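# Sort magnetic steel blanks into tray, leave aluminium out

## Task

The grey-coated round blanks on the mat look alike, but some are steel and the rest aluminium. Get all steel blanks into the tray and keep all aluminium blanks out of it. At the end the tray must stand upright and every part must be at rest, with no blank clinging to the switched-off magnet and nothing held in place only by the robot. Finish by releasing and moving the arm away.

## Robot and tools

Robot: one six-joint arm carrying a magnet gripper. Its base sits on a block or post directly above the scene origin, up to about 0.6 m high, possibly tipped up to about 60 degrees toward +x or to either side, and facing roughly +x (within about 30 degrees). Mount details vary between episodes.

Frames: the scene frame is fixed to the table. Origin is on the table top at the foot of the arm, z = 0 is the table surface, +z is up, the work area lies toward +x, and +y is to the left when looking from the base along +x. The face point is the centre of the magnet's flat round face; its z axis points straight out of the face, and the gripper shares its axes.

Tool: a 48 mm barrel whose face is 85 mm beyond the mounting face. Between flange and gripper is a 75 mm plate, 13.5 mm thick, with a 22 mm block sticking out toward the gripper's -y; turning the last joint swings its corners on a 92 mm radius, and a short cable stub rises from its back. Keep these clear of the tray and other parts. The magnet attracts only steel and iron, so aluminium blanks will not lift; this is how to tell them apart. Switched on, it holds bare flat steel with about 120 N (less through paint), but pull drops steeply with any gap: about half at 0.33 mm, a fifth at 1 mm, almost nothing at 10 mm. Seat the face flat on a blank before lifting. Light steel (under about 60 g) may jump up from about 10 mm when on. Off, a weak 0.3 N remains, so a steel part under about 30 g may stay stuck, and tiny pieces can still be picked up. Only friction resists sideways sliding, so avoid strong tilts and fast motion with a load. Switching takes about 0.1 s.

execute_actions: argument "actions" is a list of actions. Each action is a table of 1 to 15 rows; each row plays for one 1/30 s control step, and a short table repeats its final row for the remaining steps. A row is 7 numbers in this order: dx, dy, dz, rx, ry, rz, magnet, each in [-1, 1]. The first six are an offset, not a pose, in the face point's own axes, all measured from the pose at the start of that action (not from the previous row); 1.0 equals 0.6 m or 180 degrees. rx, ry, rz form one rotation vector. The magnet value is absolute: above 0.01 is on, otherwise off, and it persists. Write only literal numbers in JSON, no expressions. An empty list just returns the current state and images. Each step the commanded pose is clipped to within 100 mm and 16 degrees of the measured one, and motion lags commands by about 0.17 s, so large offsets may need follow-up actions.

move: argument "target" is a single 7-number row, an offset in the face point's axes from the pose in the most recent result that reports one, with the magnet value applied at the start. "speed" is m/s, 0.002 to 0.5 (default 0.25), with turning up to twice that in rad/s. The straight path lasts 0.5 to 10 s and ignores obstacles. "stop_force" (9 to 40 N, not allowed in the first 0.2 s) ends the path when push against the motion rises by that amount for two steps; use it with very low speed to touch down, do not rely on it while rotating, and omit it when pulling away from contact. "blocking": false returns after 0.5 s while the move continues (not combinable with stop_force); then use wait or stop before new commands. The arm is stiff: aiming even slightly into a firm surface without stop_force can cause a fault.

wait: "seconds" 0 to 10, holds the last command; a running move continues and may end it early. stop: brakes a running move. zoom_image: "camera" (cam_head_left, cam_head_right, cam_high, cam_low, cam_wrist) and "region" [x0, y0, x1, y1] in pixels, at most 504 by 504. finished_scene: "scene" number of the scene to close; irreversible.

Results: end_effector_position (m), end_effector_quat_wxyz, linear and angular velocity, all in the scene frame; printed position may be slightly off, images are truth. Joint positions and velocities list shoulder pan, shoulder lift, elbow, wrist 1, wrist 2, wrist 3 in radians. Wrist force and torque are in the end effector's axes, noisy (offset up to about 4 N), saturating near 50 N; pressing down reads as force back into the arm. magnet_out = 1 when the magnet is fully forward, magnet_back = 1 when fully retracted, part_present = 1 when a steel part is firmly held. Move results add a line with the ending (done, off_target, moving, held, fault, contact), limits (paced means clipped, held means a check blocked steps) and distance to target. Other lines: pose unreachable (with the action index from 0), cause, joint sent to its limit, Hand target, Off the commanded pose, step readings with HELD marks, MOTOR HOT. Images come from the five cameras in the order above, each 896x504, taken at the end of each call; calibration data are provided.

Avoid: joint torque overloads or any outside force reaching 150 N, which stop the arm for 10 s; motors above 85 degrees C, which brake it; knocking anything off the table; tipping the tray; dropping or slamming blanks. Loose objects may occasionally be nudged by something, so check images before finishing. Before closing, switch the magnet off, confirm nothing stays on the face, and lift clear.

Each tool is called after "Emit:" as name(argument=value, ...) on one line, values as JSON.

## Session

Emit:
execute_actions(actions=[])

Scene clock: 0.00 s.
end_effector_position=(+0.6705, +0.3417, +0.3926) magnet_out=0 magnet_back=1 part_present=0 end_effector_quat_wxyz=(+0.093, +0.990, +0.104, -0.022) end_effector_velocity=(+0.000, -0.000, +0.000) end_effector_angular_velocity=(-0.000, +0.000, -0.000)
Joint positions: [ 0.561 -0.775  1.173 -1.884 -1.962  0.251]
Joint velocities: [-0. -0.  0.  0. -0. -0.]
Wrist force (N, on the end effector, along its own x y z axes, offset not removed): no reading
Wrist torque (N m, same axes, about the end effector's origin, offset not removed): no reading
Hand target: +0.670, +0.342, +0.393; +0.093, +0.990, +0.104, -0.022
camera_calibration (this result's frames):
cam_wrist: T_world_to_cam=[[0.965338, 0.255462, -0.0535001, -0.721564], [0.254643, -0.876835, 0.40782, 0.0230988], [0.0572716, -0.407307, -0.911494, 0.541018], [0, 0, 0, 1]] pos_world=[0.659686, 0.424947, 0.445111]

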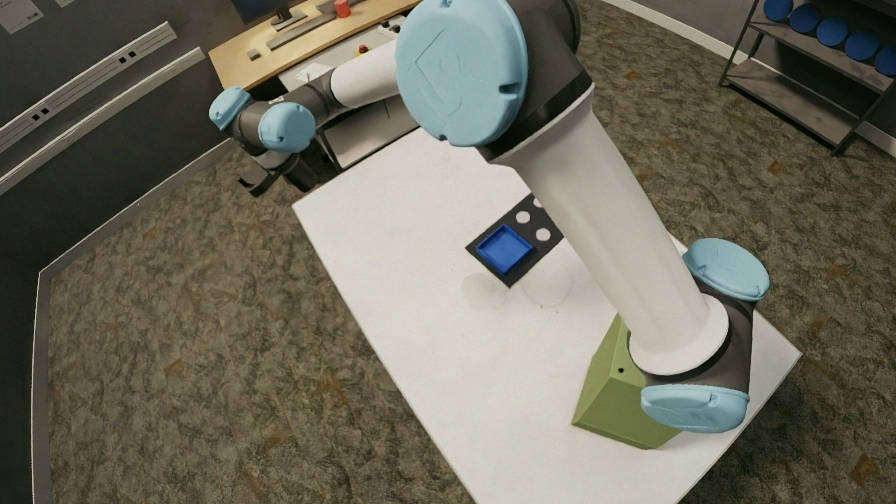

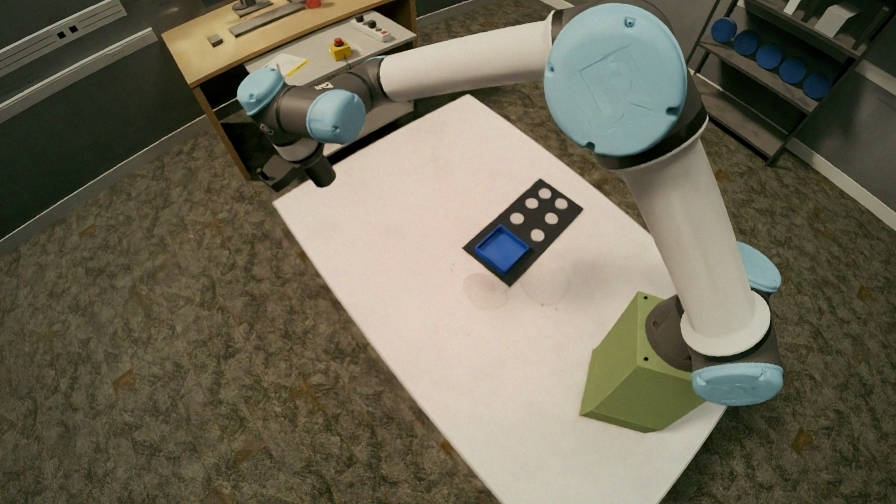

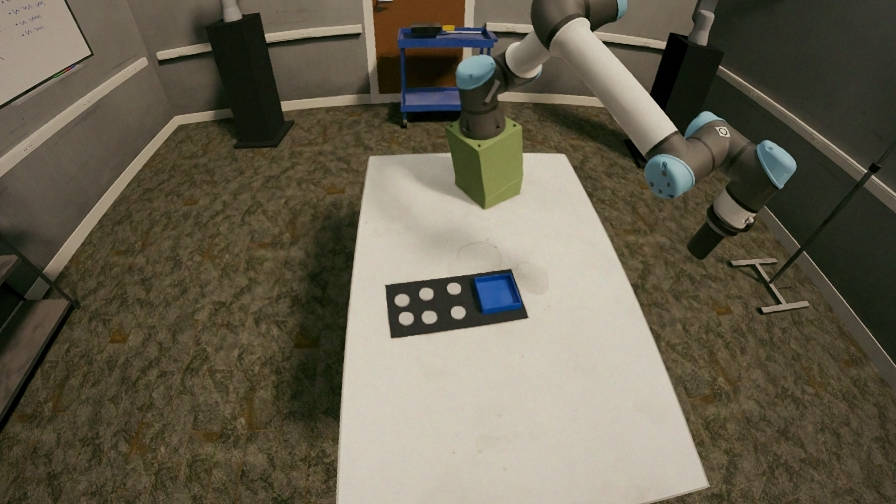

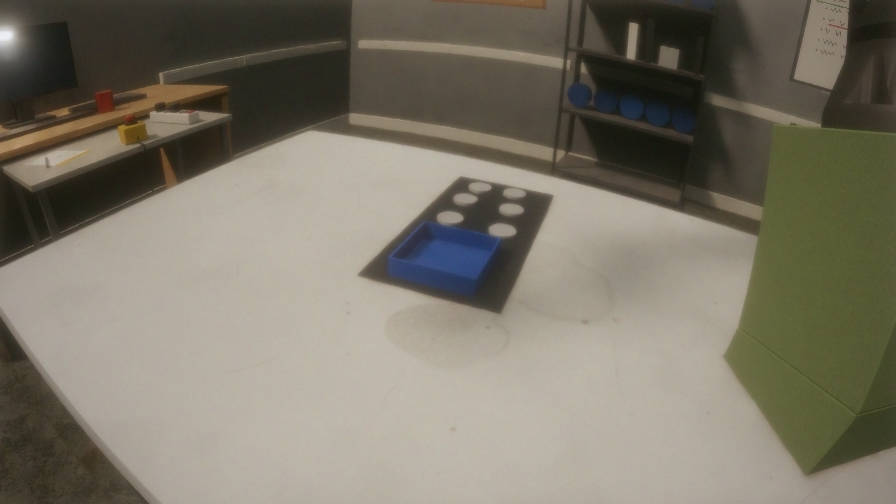

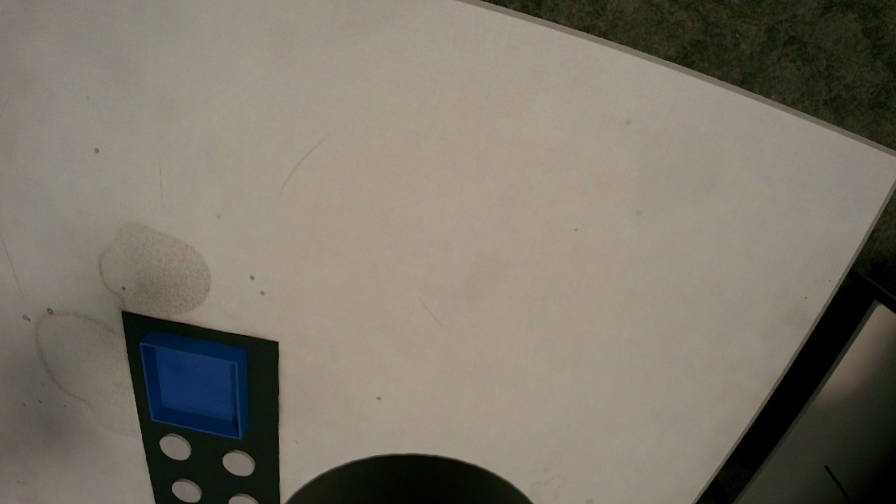

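Emit:
execute_actions(actions=[[[0,0,0,0,0,0,0]]])

Emit:
move(target=[-0.3685,0.6075,0.5475,0.0576,0.02,0,0], speed=0.35)

Scene clock: 18.33 s.
end_effector_position=(+0.6705, +0.3417, +0.3926) magnet_out=0 magnet_back=1 part_present=0 end_effector_quat_wxyz=(+0.093, +0.990, +0.104, -0.022) end_effector_velocity=(+0.000, -0.000, -0.000) end_effector_angular_velocity=(+0.001, +0.000, -0.001)
Joint positions: [ 0.561 -0.775  1.173 -1.884 -1.962  0.251]
Joint velocities: [-0.001 -0.     0.    -0.001  0.001  0.   ]
Wrist force (N, on the end effector, along its own x y z axes, offset not removed): [-3.6 -0.4 0.7]
Wrist torque (N m, same axes, about the end effector's origin, offset not removed): [-0.08 0.34 0.18]
Hand target: +0.670, +0.342, +0.393; +0.093, +0.990, +0.104, -0.022
Off the commanded pose: 0.000 m, 0 deg.
Step readings (end_effector_position):
0: (+0.6705, +0.3417, +0.3926)
1: (+0.6705, +0.3417, +0.3926)
2: (+0.6705, +0.3417, +0.3926)
4: (+0.6705, +0.3417, +0.3926)
8: (+0.6705, +0.3417, +0.3926)
15: end_effector_position above
camera_calibration (this result's frames):
cam_wrist: T_world_to_cam=[[0.965338, 0.255462, -0.0535001, -0.721564], [0.254643, -0.876835, 0.40782, 0.0230988], [0.0572716, -0.407307, -0.911494, 0.541019], [0, 0, 0, 1]] pos_world=[0.659686, 0.424947, 0.445111]

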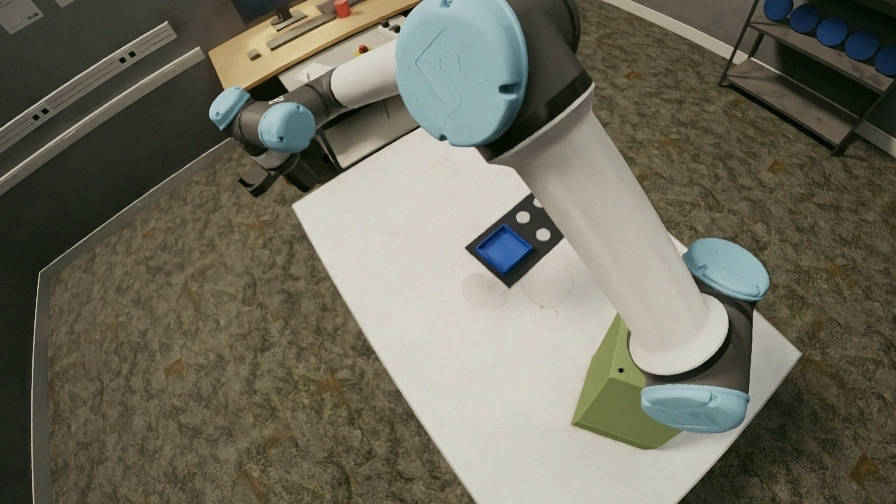

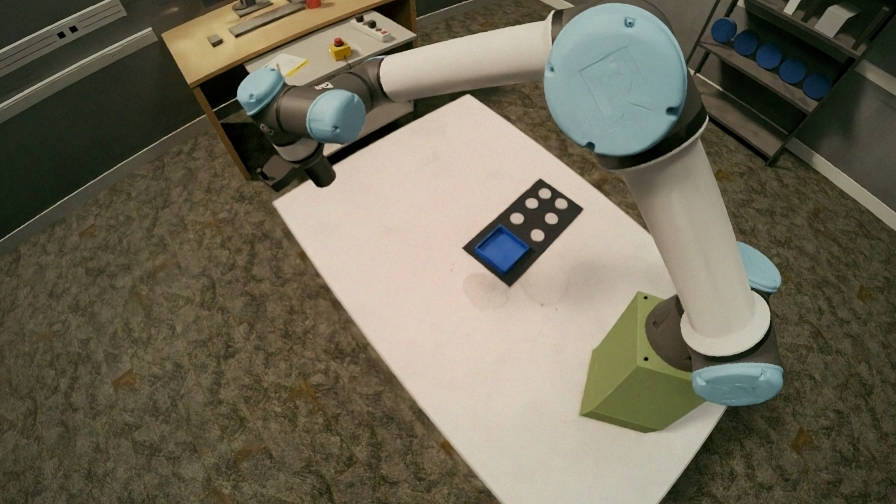

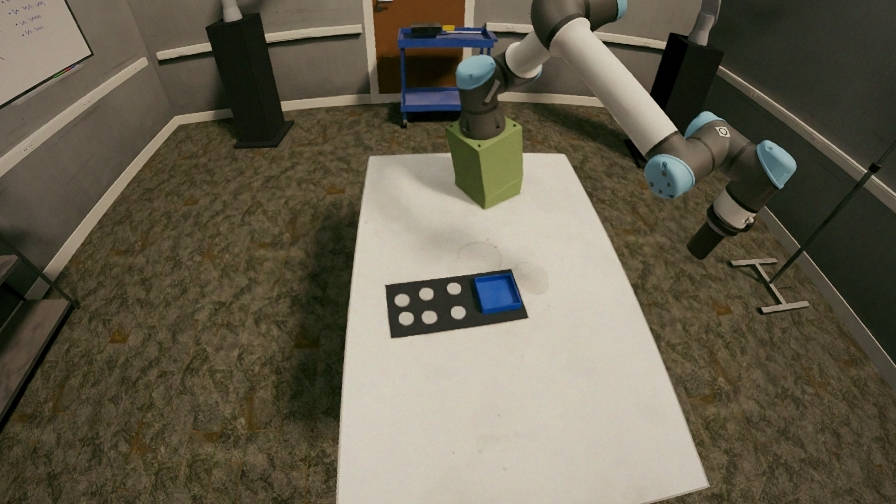

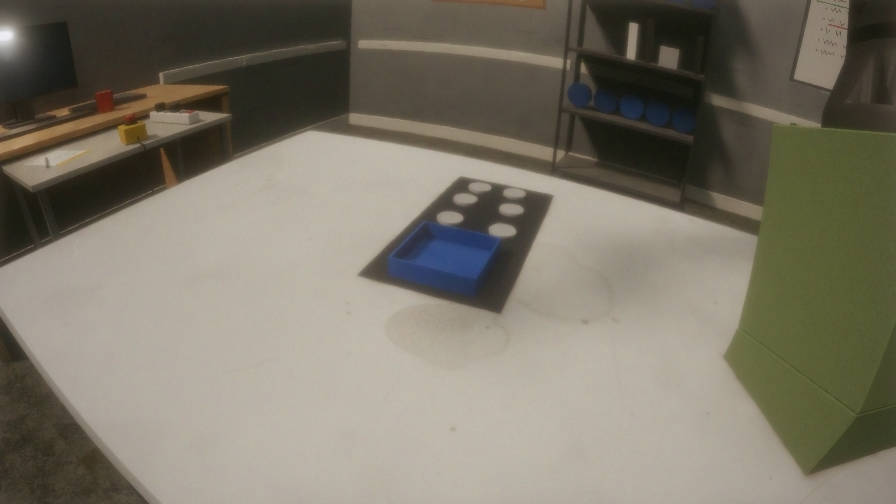

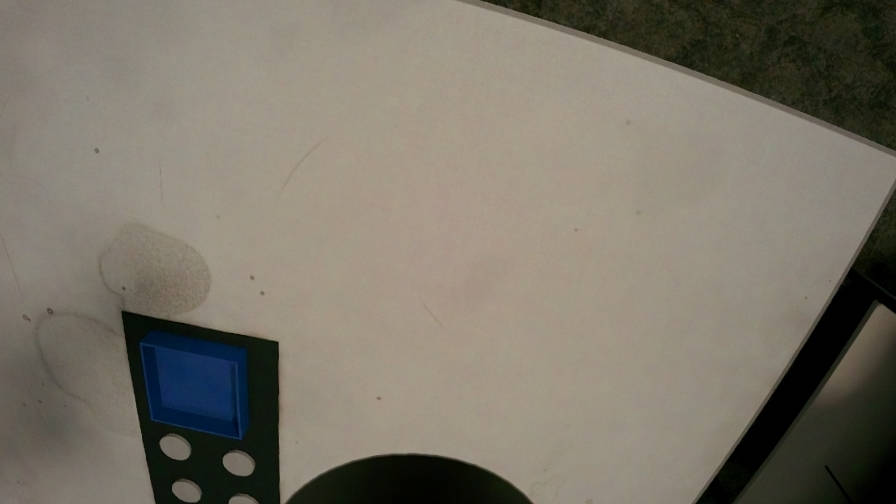

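Scene clock: 20.53 s.
end_effector_position=(+0.5222, -0.1157, +0.1507) magnet_out=0 magnet_back=1 part_present=0 end_effector_quat_wxyz=(+0.001, +0.995, +0.104, -0.000) end_effector_velocity=(-0.000, -0.002, -0.001) end_effector_angular_velocity=(+0.001, -0.001, +0.001)
Joint positions: [-0.311 -0.899  2.109 -2.976 -1.702 -0.664]
Joint velocities: [-0.004  0.002 -0.001 -0.002  0.002 -0.005]
Wrist force (N, on the end effector, along its own x y z axes, offset not removed): [-3.1 -0.6 0.7]
Wrist torque (N m, same axes, about the end effector's origin, offset not removed): [-0.10 0.24 0.08]
Hand target: +0.522, -0.116, +0.151; +0.001, +0.995, +0.104, +0.000
Off the commanded pose: 0.001 m, 0 deg.
move: done
camera_calibration (this result's frames):
cam_wrist: T_world_to_cam=[[0.965682, 0.259025, 0.0190785, -0.485203], [0.24681, -0.938053, 0.243191, -0.219777], [0.0808891, -0.230136, -0.969791, 0.15967], [0, 0, 0, 1]] pos_world=[0.509879, -0.043737, 0.217551]

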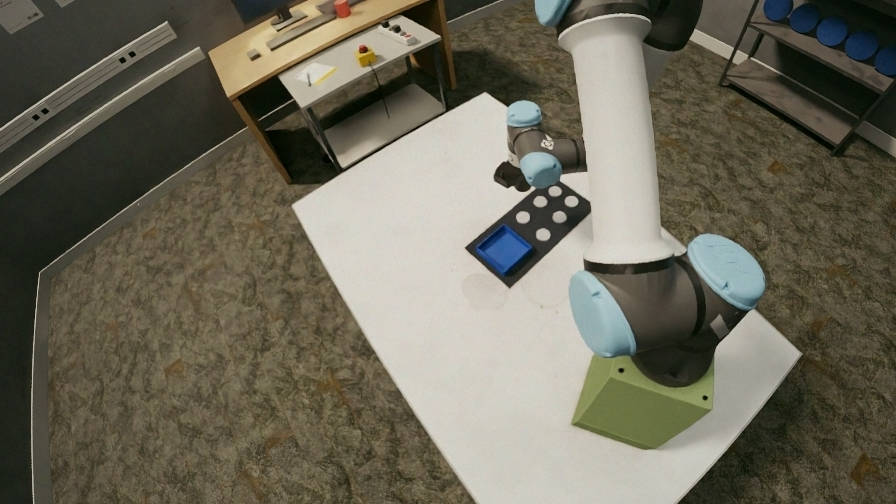

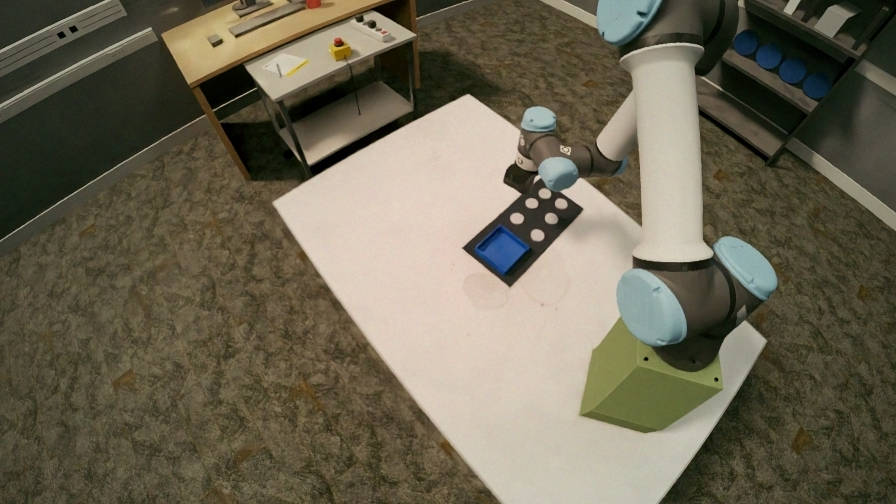

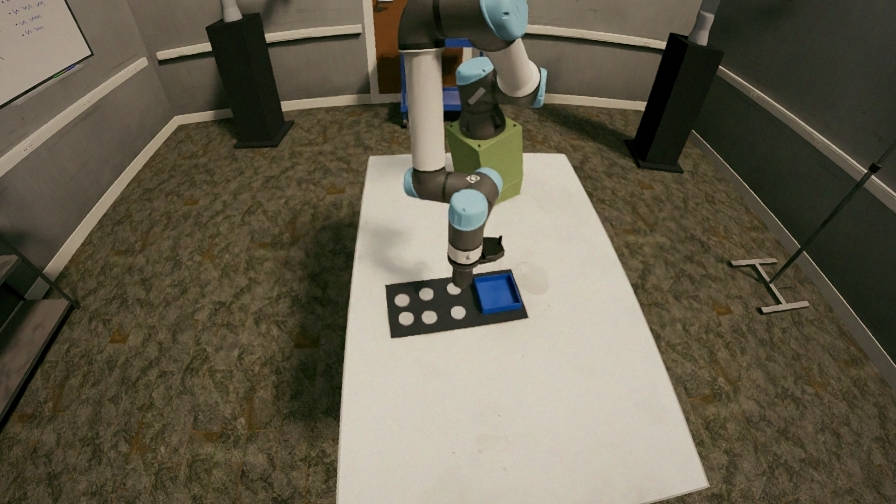

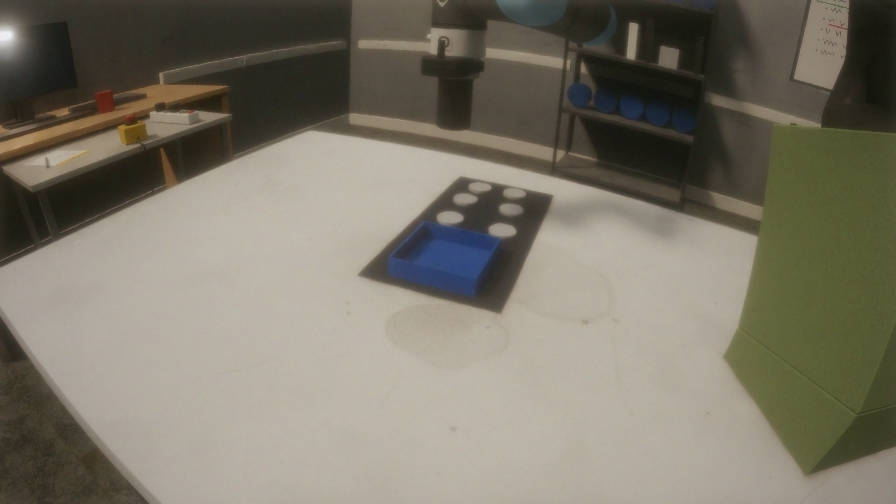

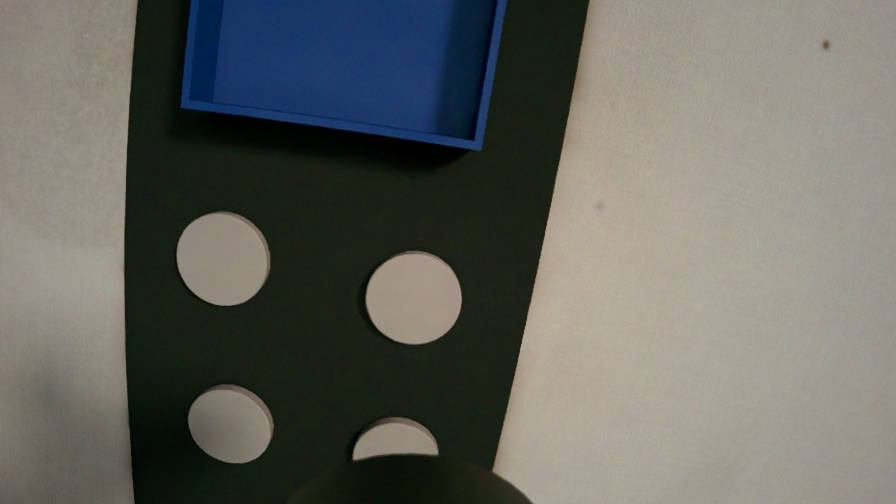

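Emit:
move(target=[-0.0065,-0.0047,0.1845,0,0,0,0])

Emit:
move(target=[0,0,0.0467,0,0,0,1], speed=0.06)

Emit:
move(target=[0,0,-0.07,0,0,0,1], speed=0.1)

Scene clock: 35.87 s.
end_effector_position=(+0.5176, -0.1141, +0.0402) magnet_out=0 magnet_back=1 part_present=0 end_effector_quat_wxyz=(+0.001, +0.995, +0.104, -0.000) end_effector_velocity=(+0.001, +0.000, -0.002) end_effector_angular_velocity=(-0.000, -0.000, +0.000)
Joint positions: [-0.34  -0.609  2.008 -3.168 -1.696 -0.692]
Joint velocities: [ 0.     0.004 -0.004 -0.001 -0.    -0.   ]
Wrist force (N, on the end effector, along its own x y z axes, offset not removed): [-2.8 0.4 0.5]
Wrist torque (N m, same axes, about the end effector's origin, offset not removed): [0.05 0.26 0.14]
Hand target: +0.518, -0.114, +0.040; +0.001, +0.995, +0.104, -0.000
Off the commanded pose: 0.000 m, 0 deg.
move: done
camera_calibration (this result's frames):
cam_wrist: T_world_to_cam=[[0.965679, 0.259038, 0.0190589, -0.479098], [0.24682, -0.938031, 0.243263, -0.19028], [0.0808923, -0.23021, -0.969773, 0.0532022], [0, 0, 0, 1]] pos_world=[0.505317, -0.0421366, 0.107013]

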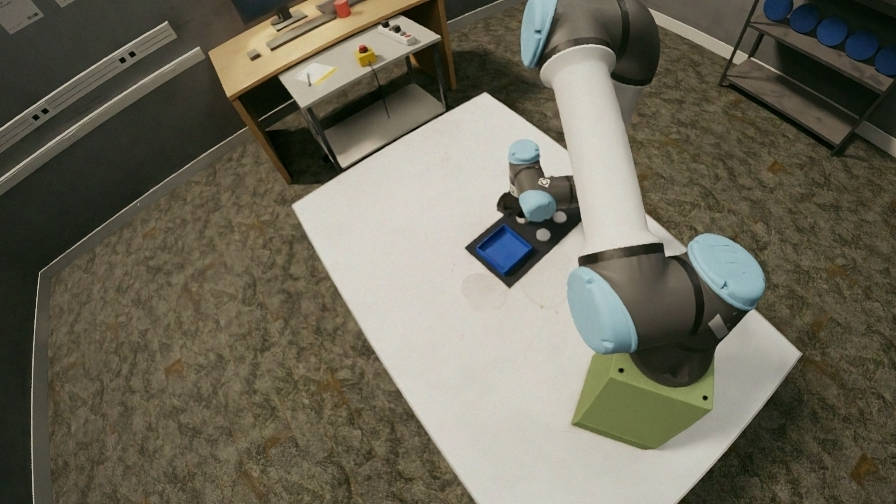

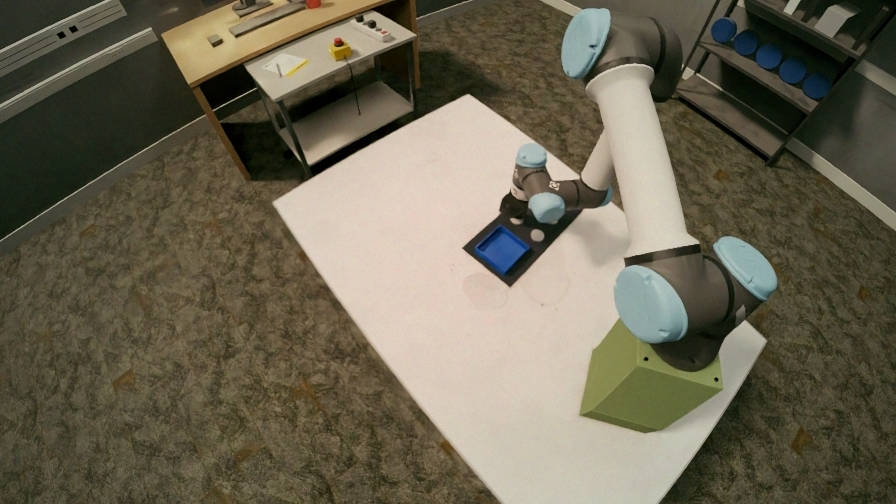

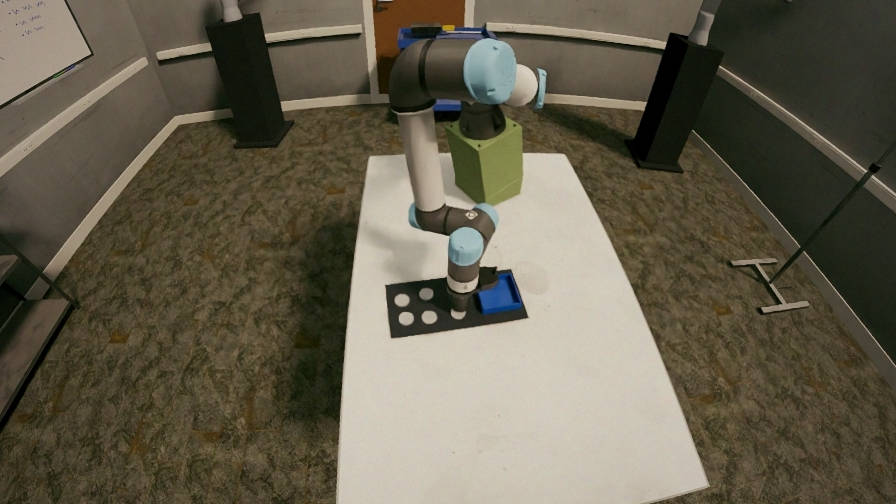

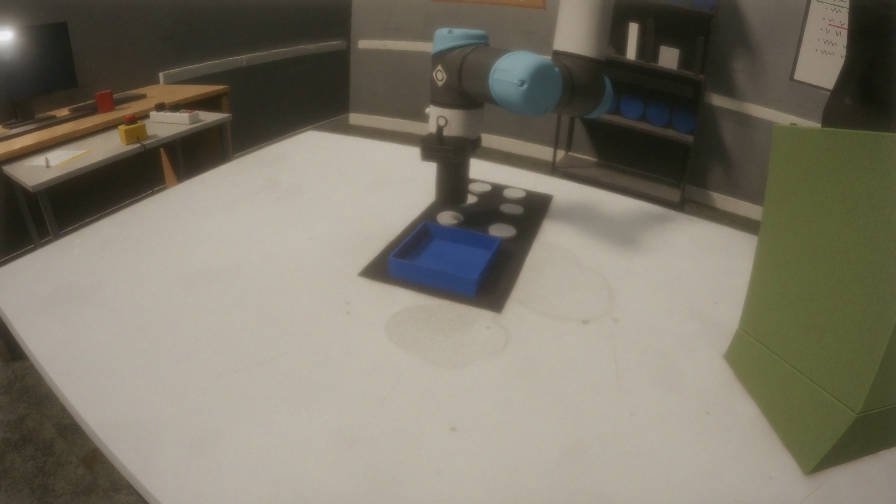

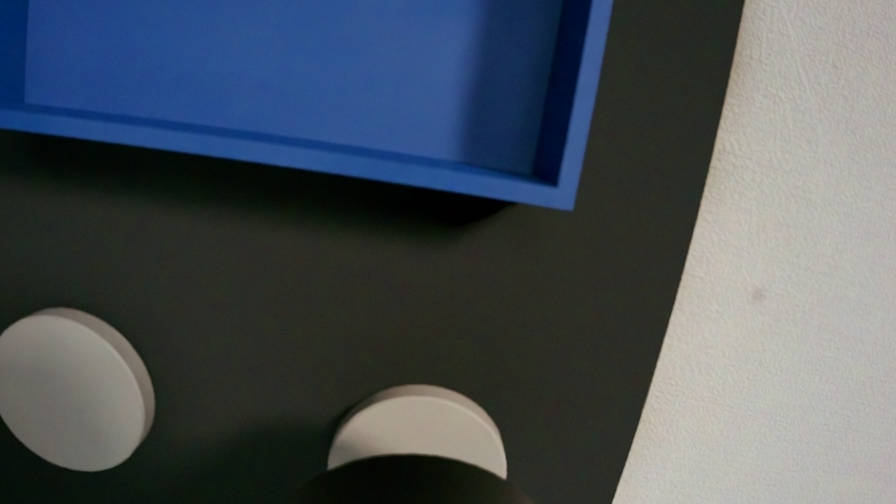

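Scene clock: 36.73 s.
end_effector_position=(+0.5176, -0.1142, +0.0123) magnet_out=1 magnet_back=0 part_present=1 end_effector_quat_wxyz=(+0.001, +0.995, +0.104, -0.000) end_effector_velocity=(+0.001, +0.000, -0.002) end_effector_angular_velocity=(+0.000, -0.001, +0.000)
Joint positions: [-0.346 -0.538  1.968 -3.199 -1.695 -0.699]
Joint velocities: [ 0.     0.004 -0.003 -0.002  0.001 -0.   ]
Wrist force (N, on the end effector, along its own x y z axes, offset not removed): [-2.6 0.2 1.2]
Wrist torque (N m, same axes, about the end effector's origin, offset not removed): [-0.03 0.22 0.13]
Hand target: +0.518, -0.114, +0.012; +0.001, +0.995, +0.104, -0.000
Off the commanded pose: 0.000 m, 0 deg.
move: done
camera_calibration (this result's frames):
cam_wrist: T_world_to_cam=[[0.965678, 0.25904, 0.0190562, -0.478501], [0.246822, -0.938026, 0.243282, -0.183582], [0.0808951, -0.230229, -0.969768, 0.0261831], [0, 0, 0, 1]] pos_world=[0.505272, -0.042226, 0.0791722]

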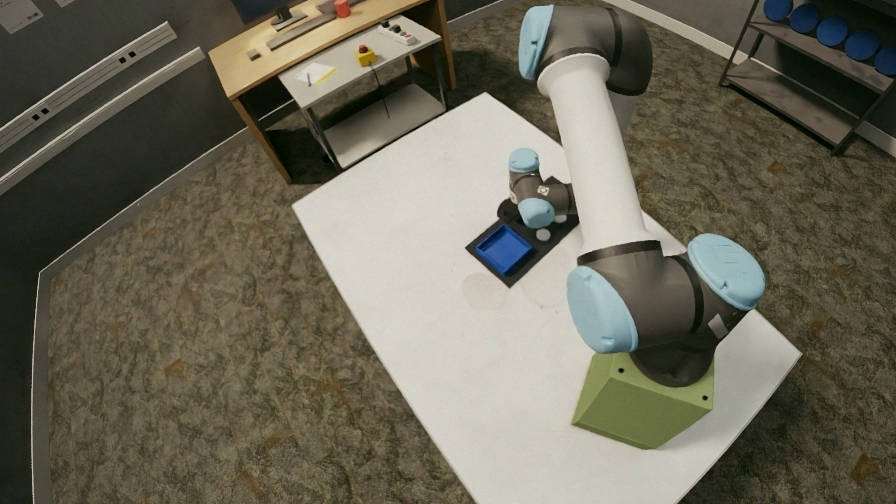

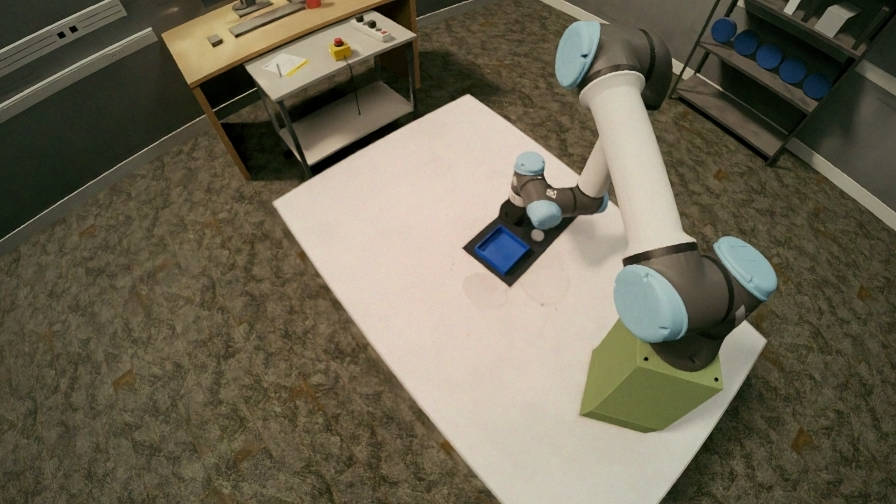

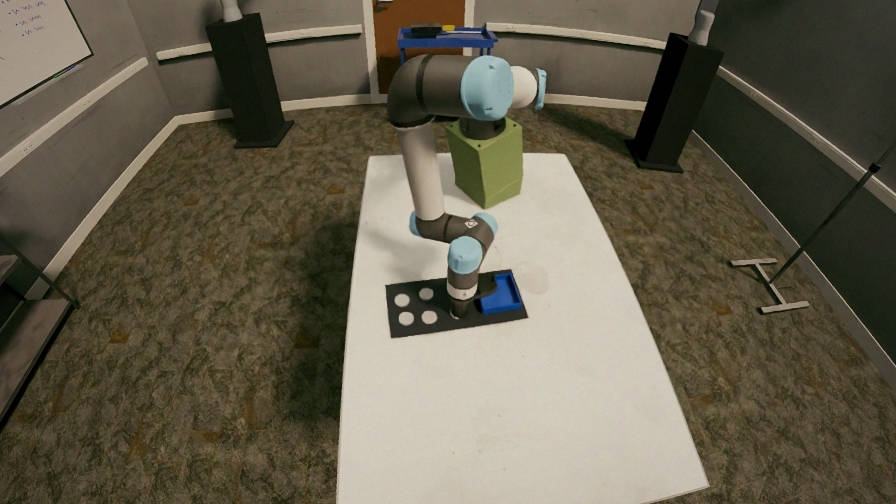

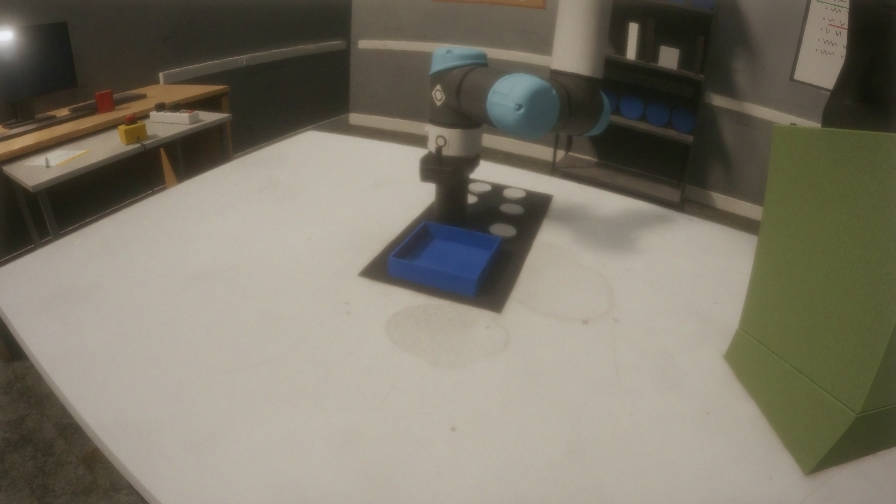

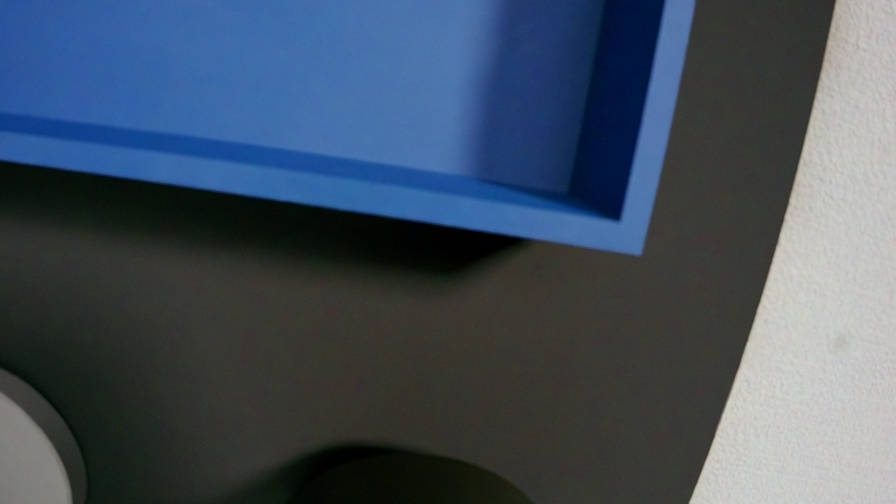

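Scene clock: 37.63 s.
end_effector_position=(+0.5176, -0.1140, +0.0541) magnet_out=1 magnet_back=0 part_present=1 end_effector_quat_wxyz=(+0.001, +0.995, +0.104, -0.000) end_effector_velocity=(+0.000, +0.000, +0.002) end_effector_angular_velocity=(+0.001, -0.001, +0.000)
Joint positions: [-0.336 -0.645  2.027 -3.15  -1.697 -0.689]
Joint velocities: [ 0.001 -0.006  0.003  0.003  0.002  0.001]
Wrist force (N, on the end effector, along its own x y z axes, offset not removed): [-2.8 0.1 0.3]
Wrist torque (N m, same axes, about the end effector's origin, offset not removed): [-0.04 0.22 0.06]
Hand target: +0.518, -0.114, +0.054; +0.001, +0.995, +0.104, -0.000
Off the commanded pose: 0.000 m, 0 deg.
move: done
camera_calibration (this result's frames):
cam_wrist: T_world_to_cam=[[0.96568, 0.259036, 0.019059, -0.47938], [0.246819, -0.938034, 0.243253, -0.193624], [0.0808891, -0.2302, -0.969776, 0.0667587], [0, 0, 0, 1]] pos_world=[0.505318, -0.0420812, 0.120977]

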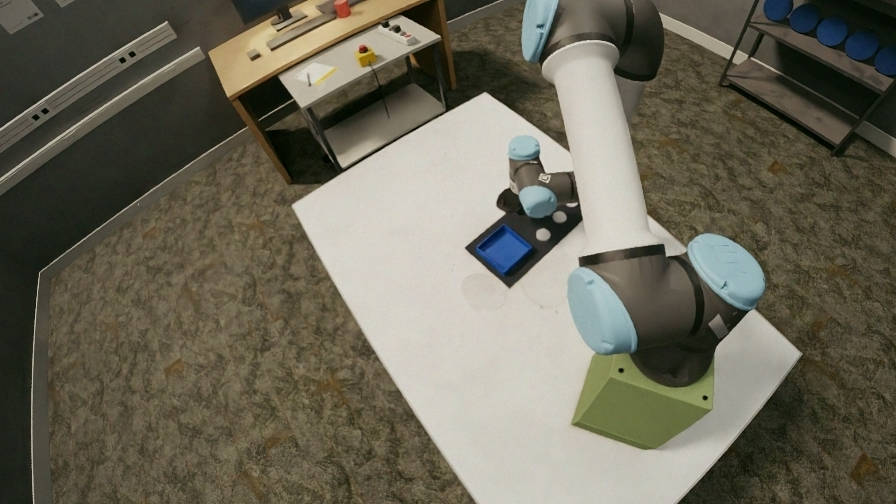

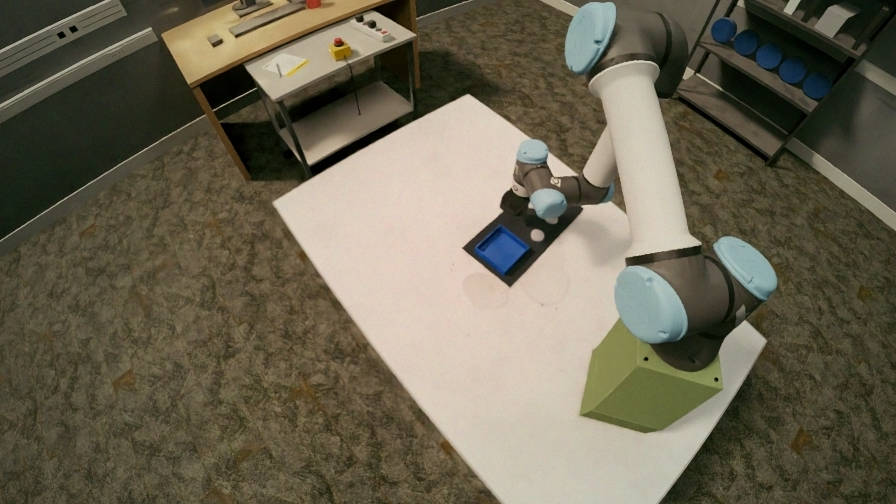

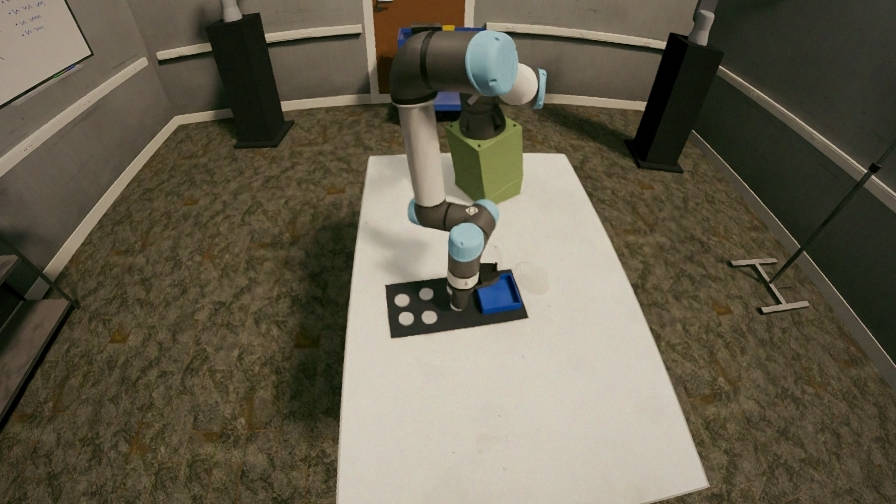

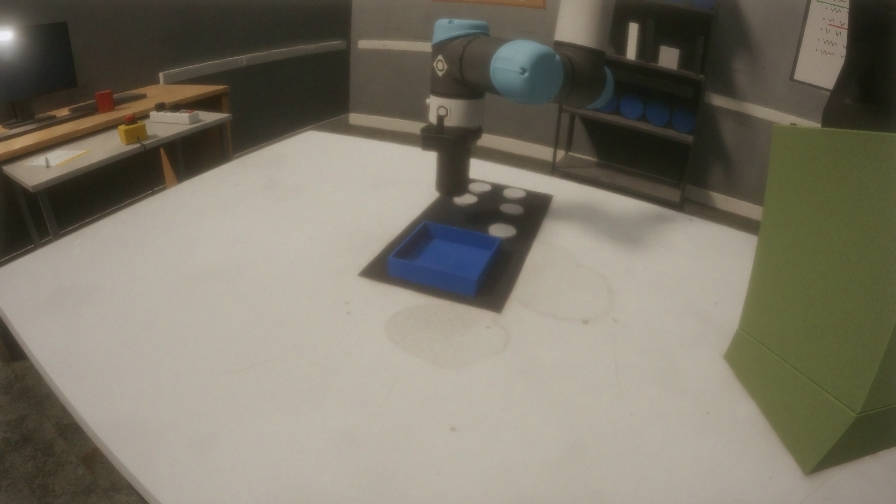

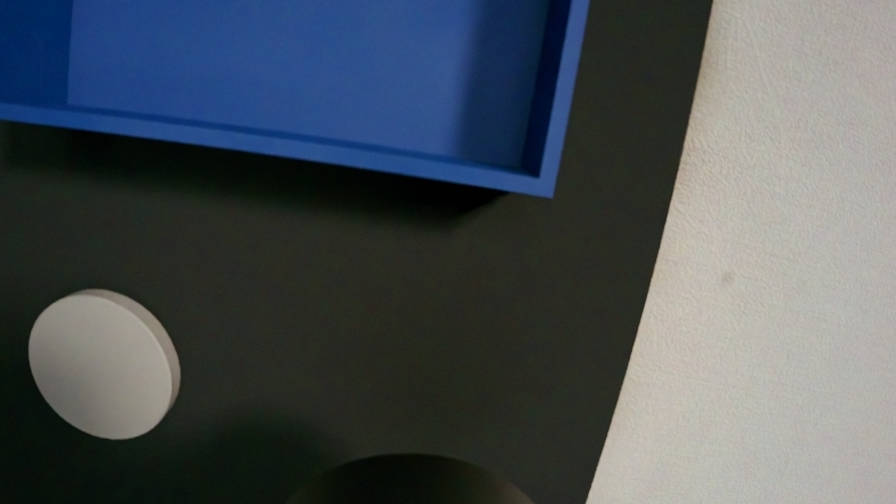

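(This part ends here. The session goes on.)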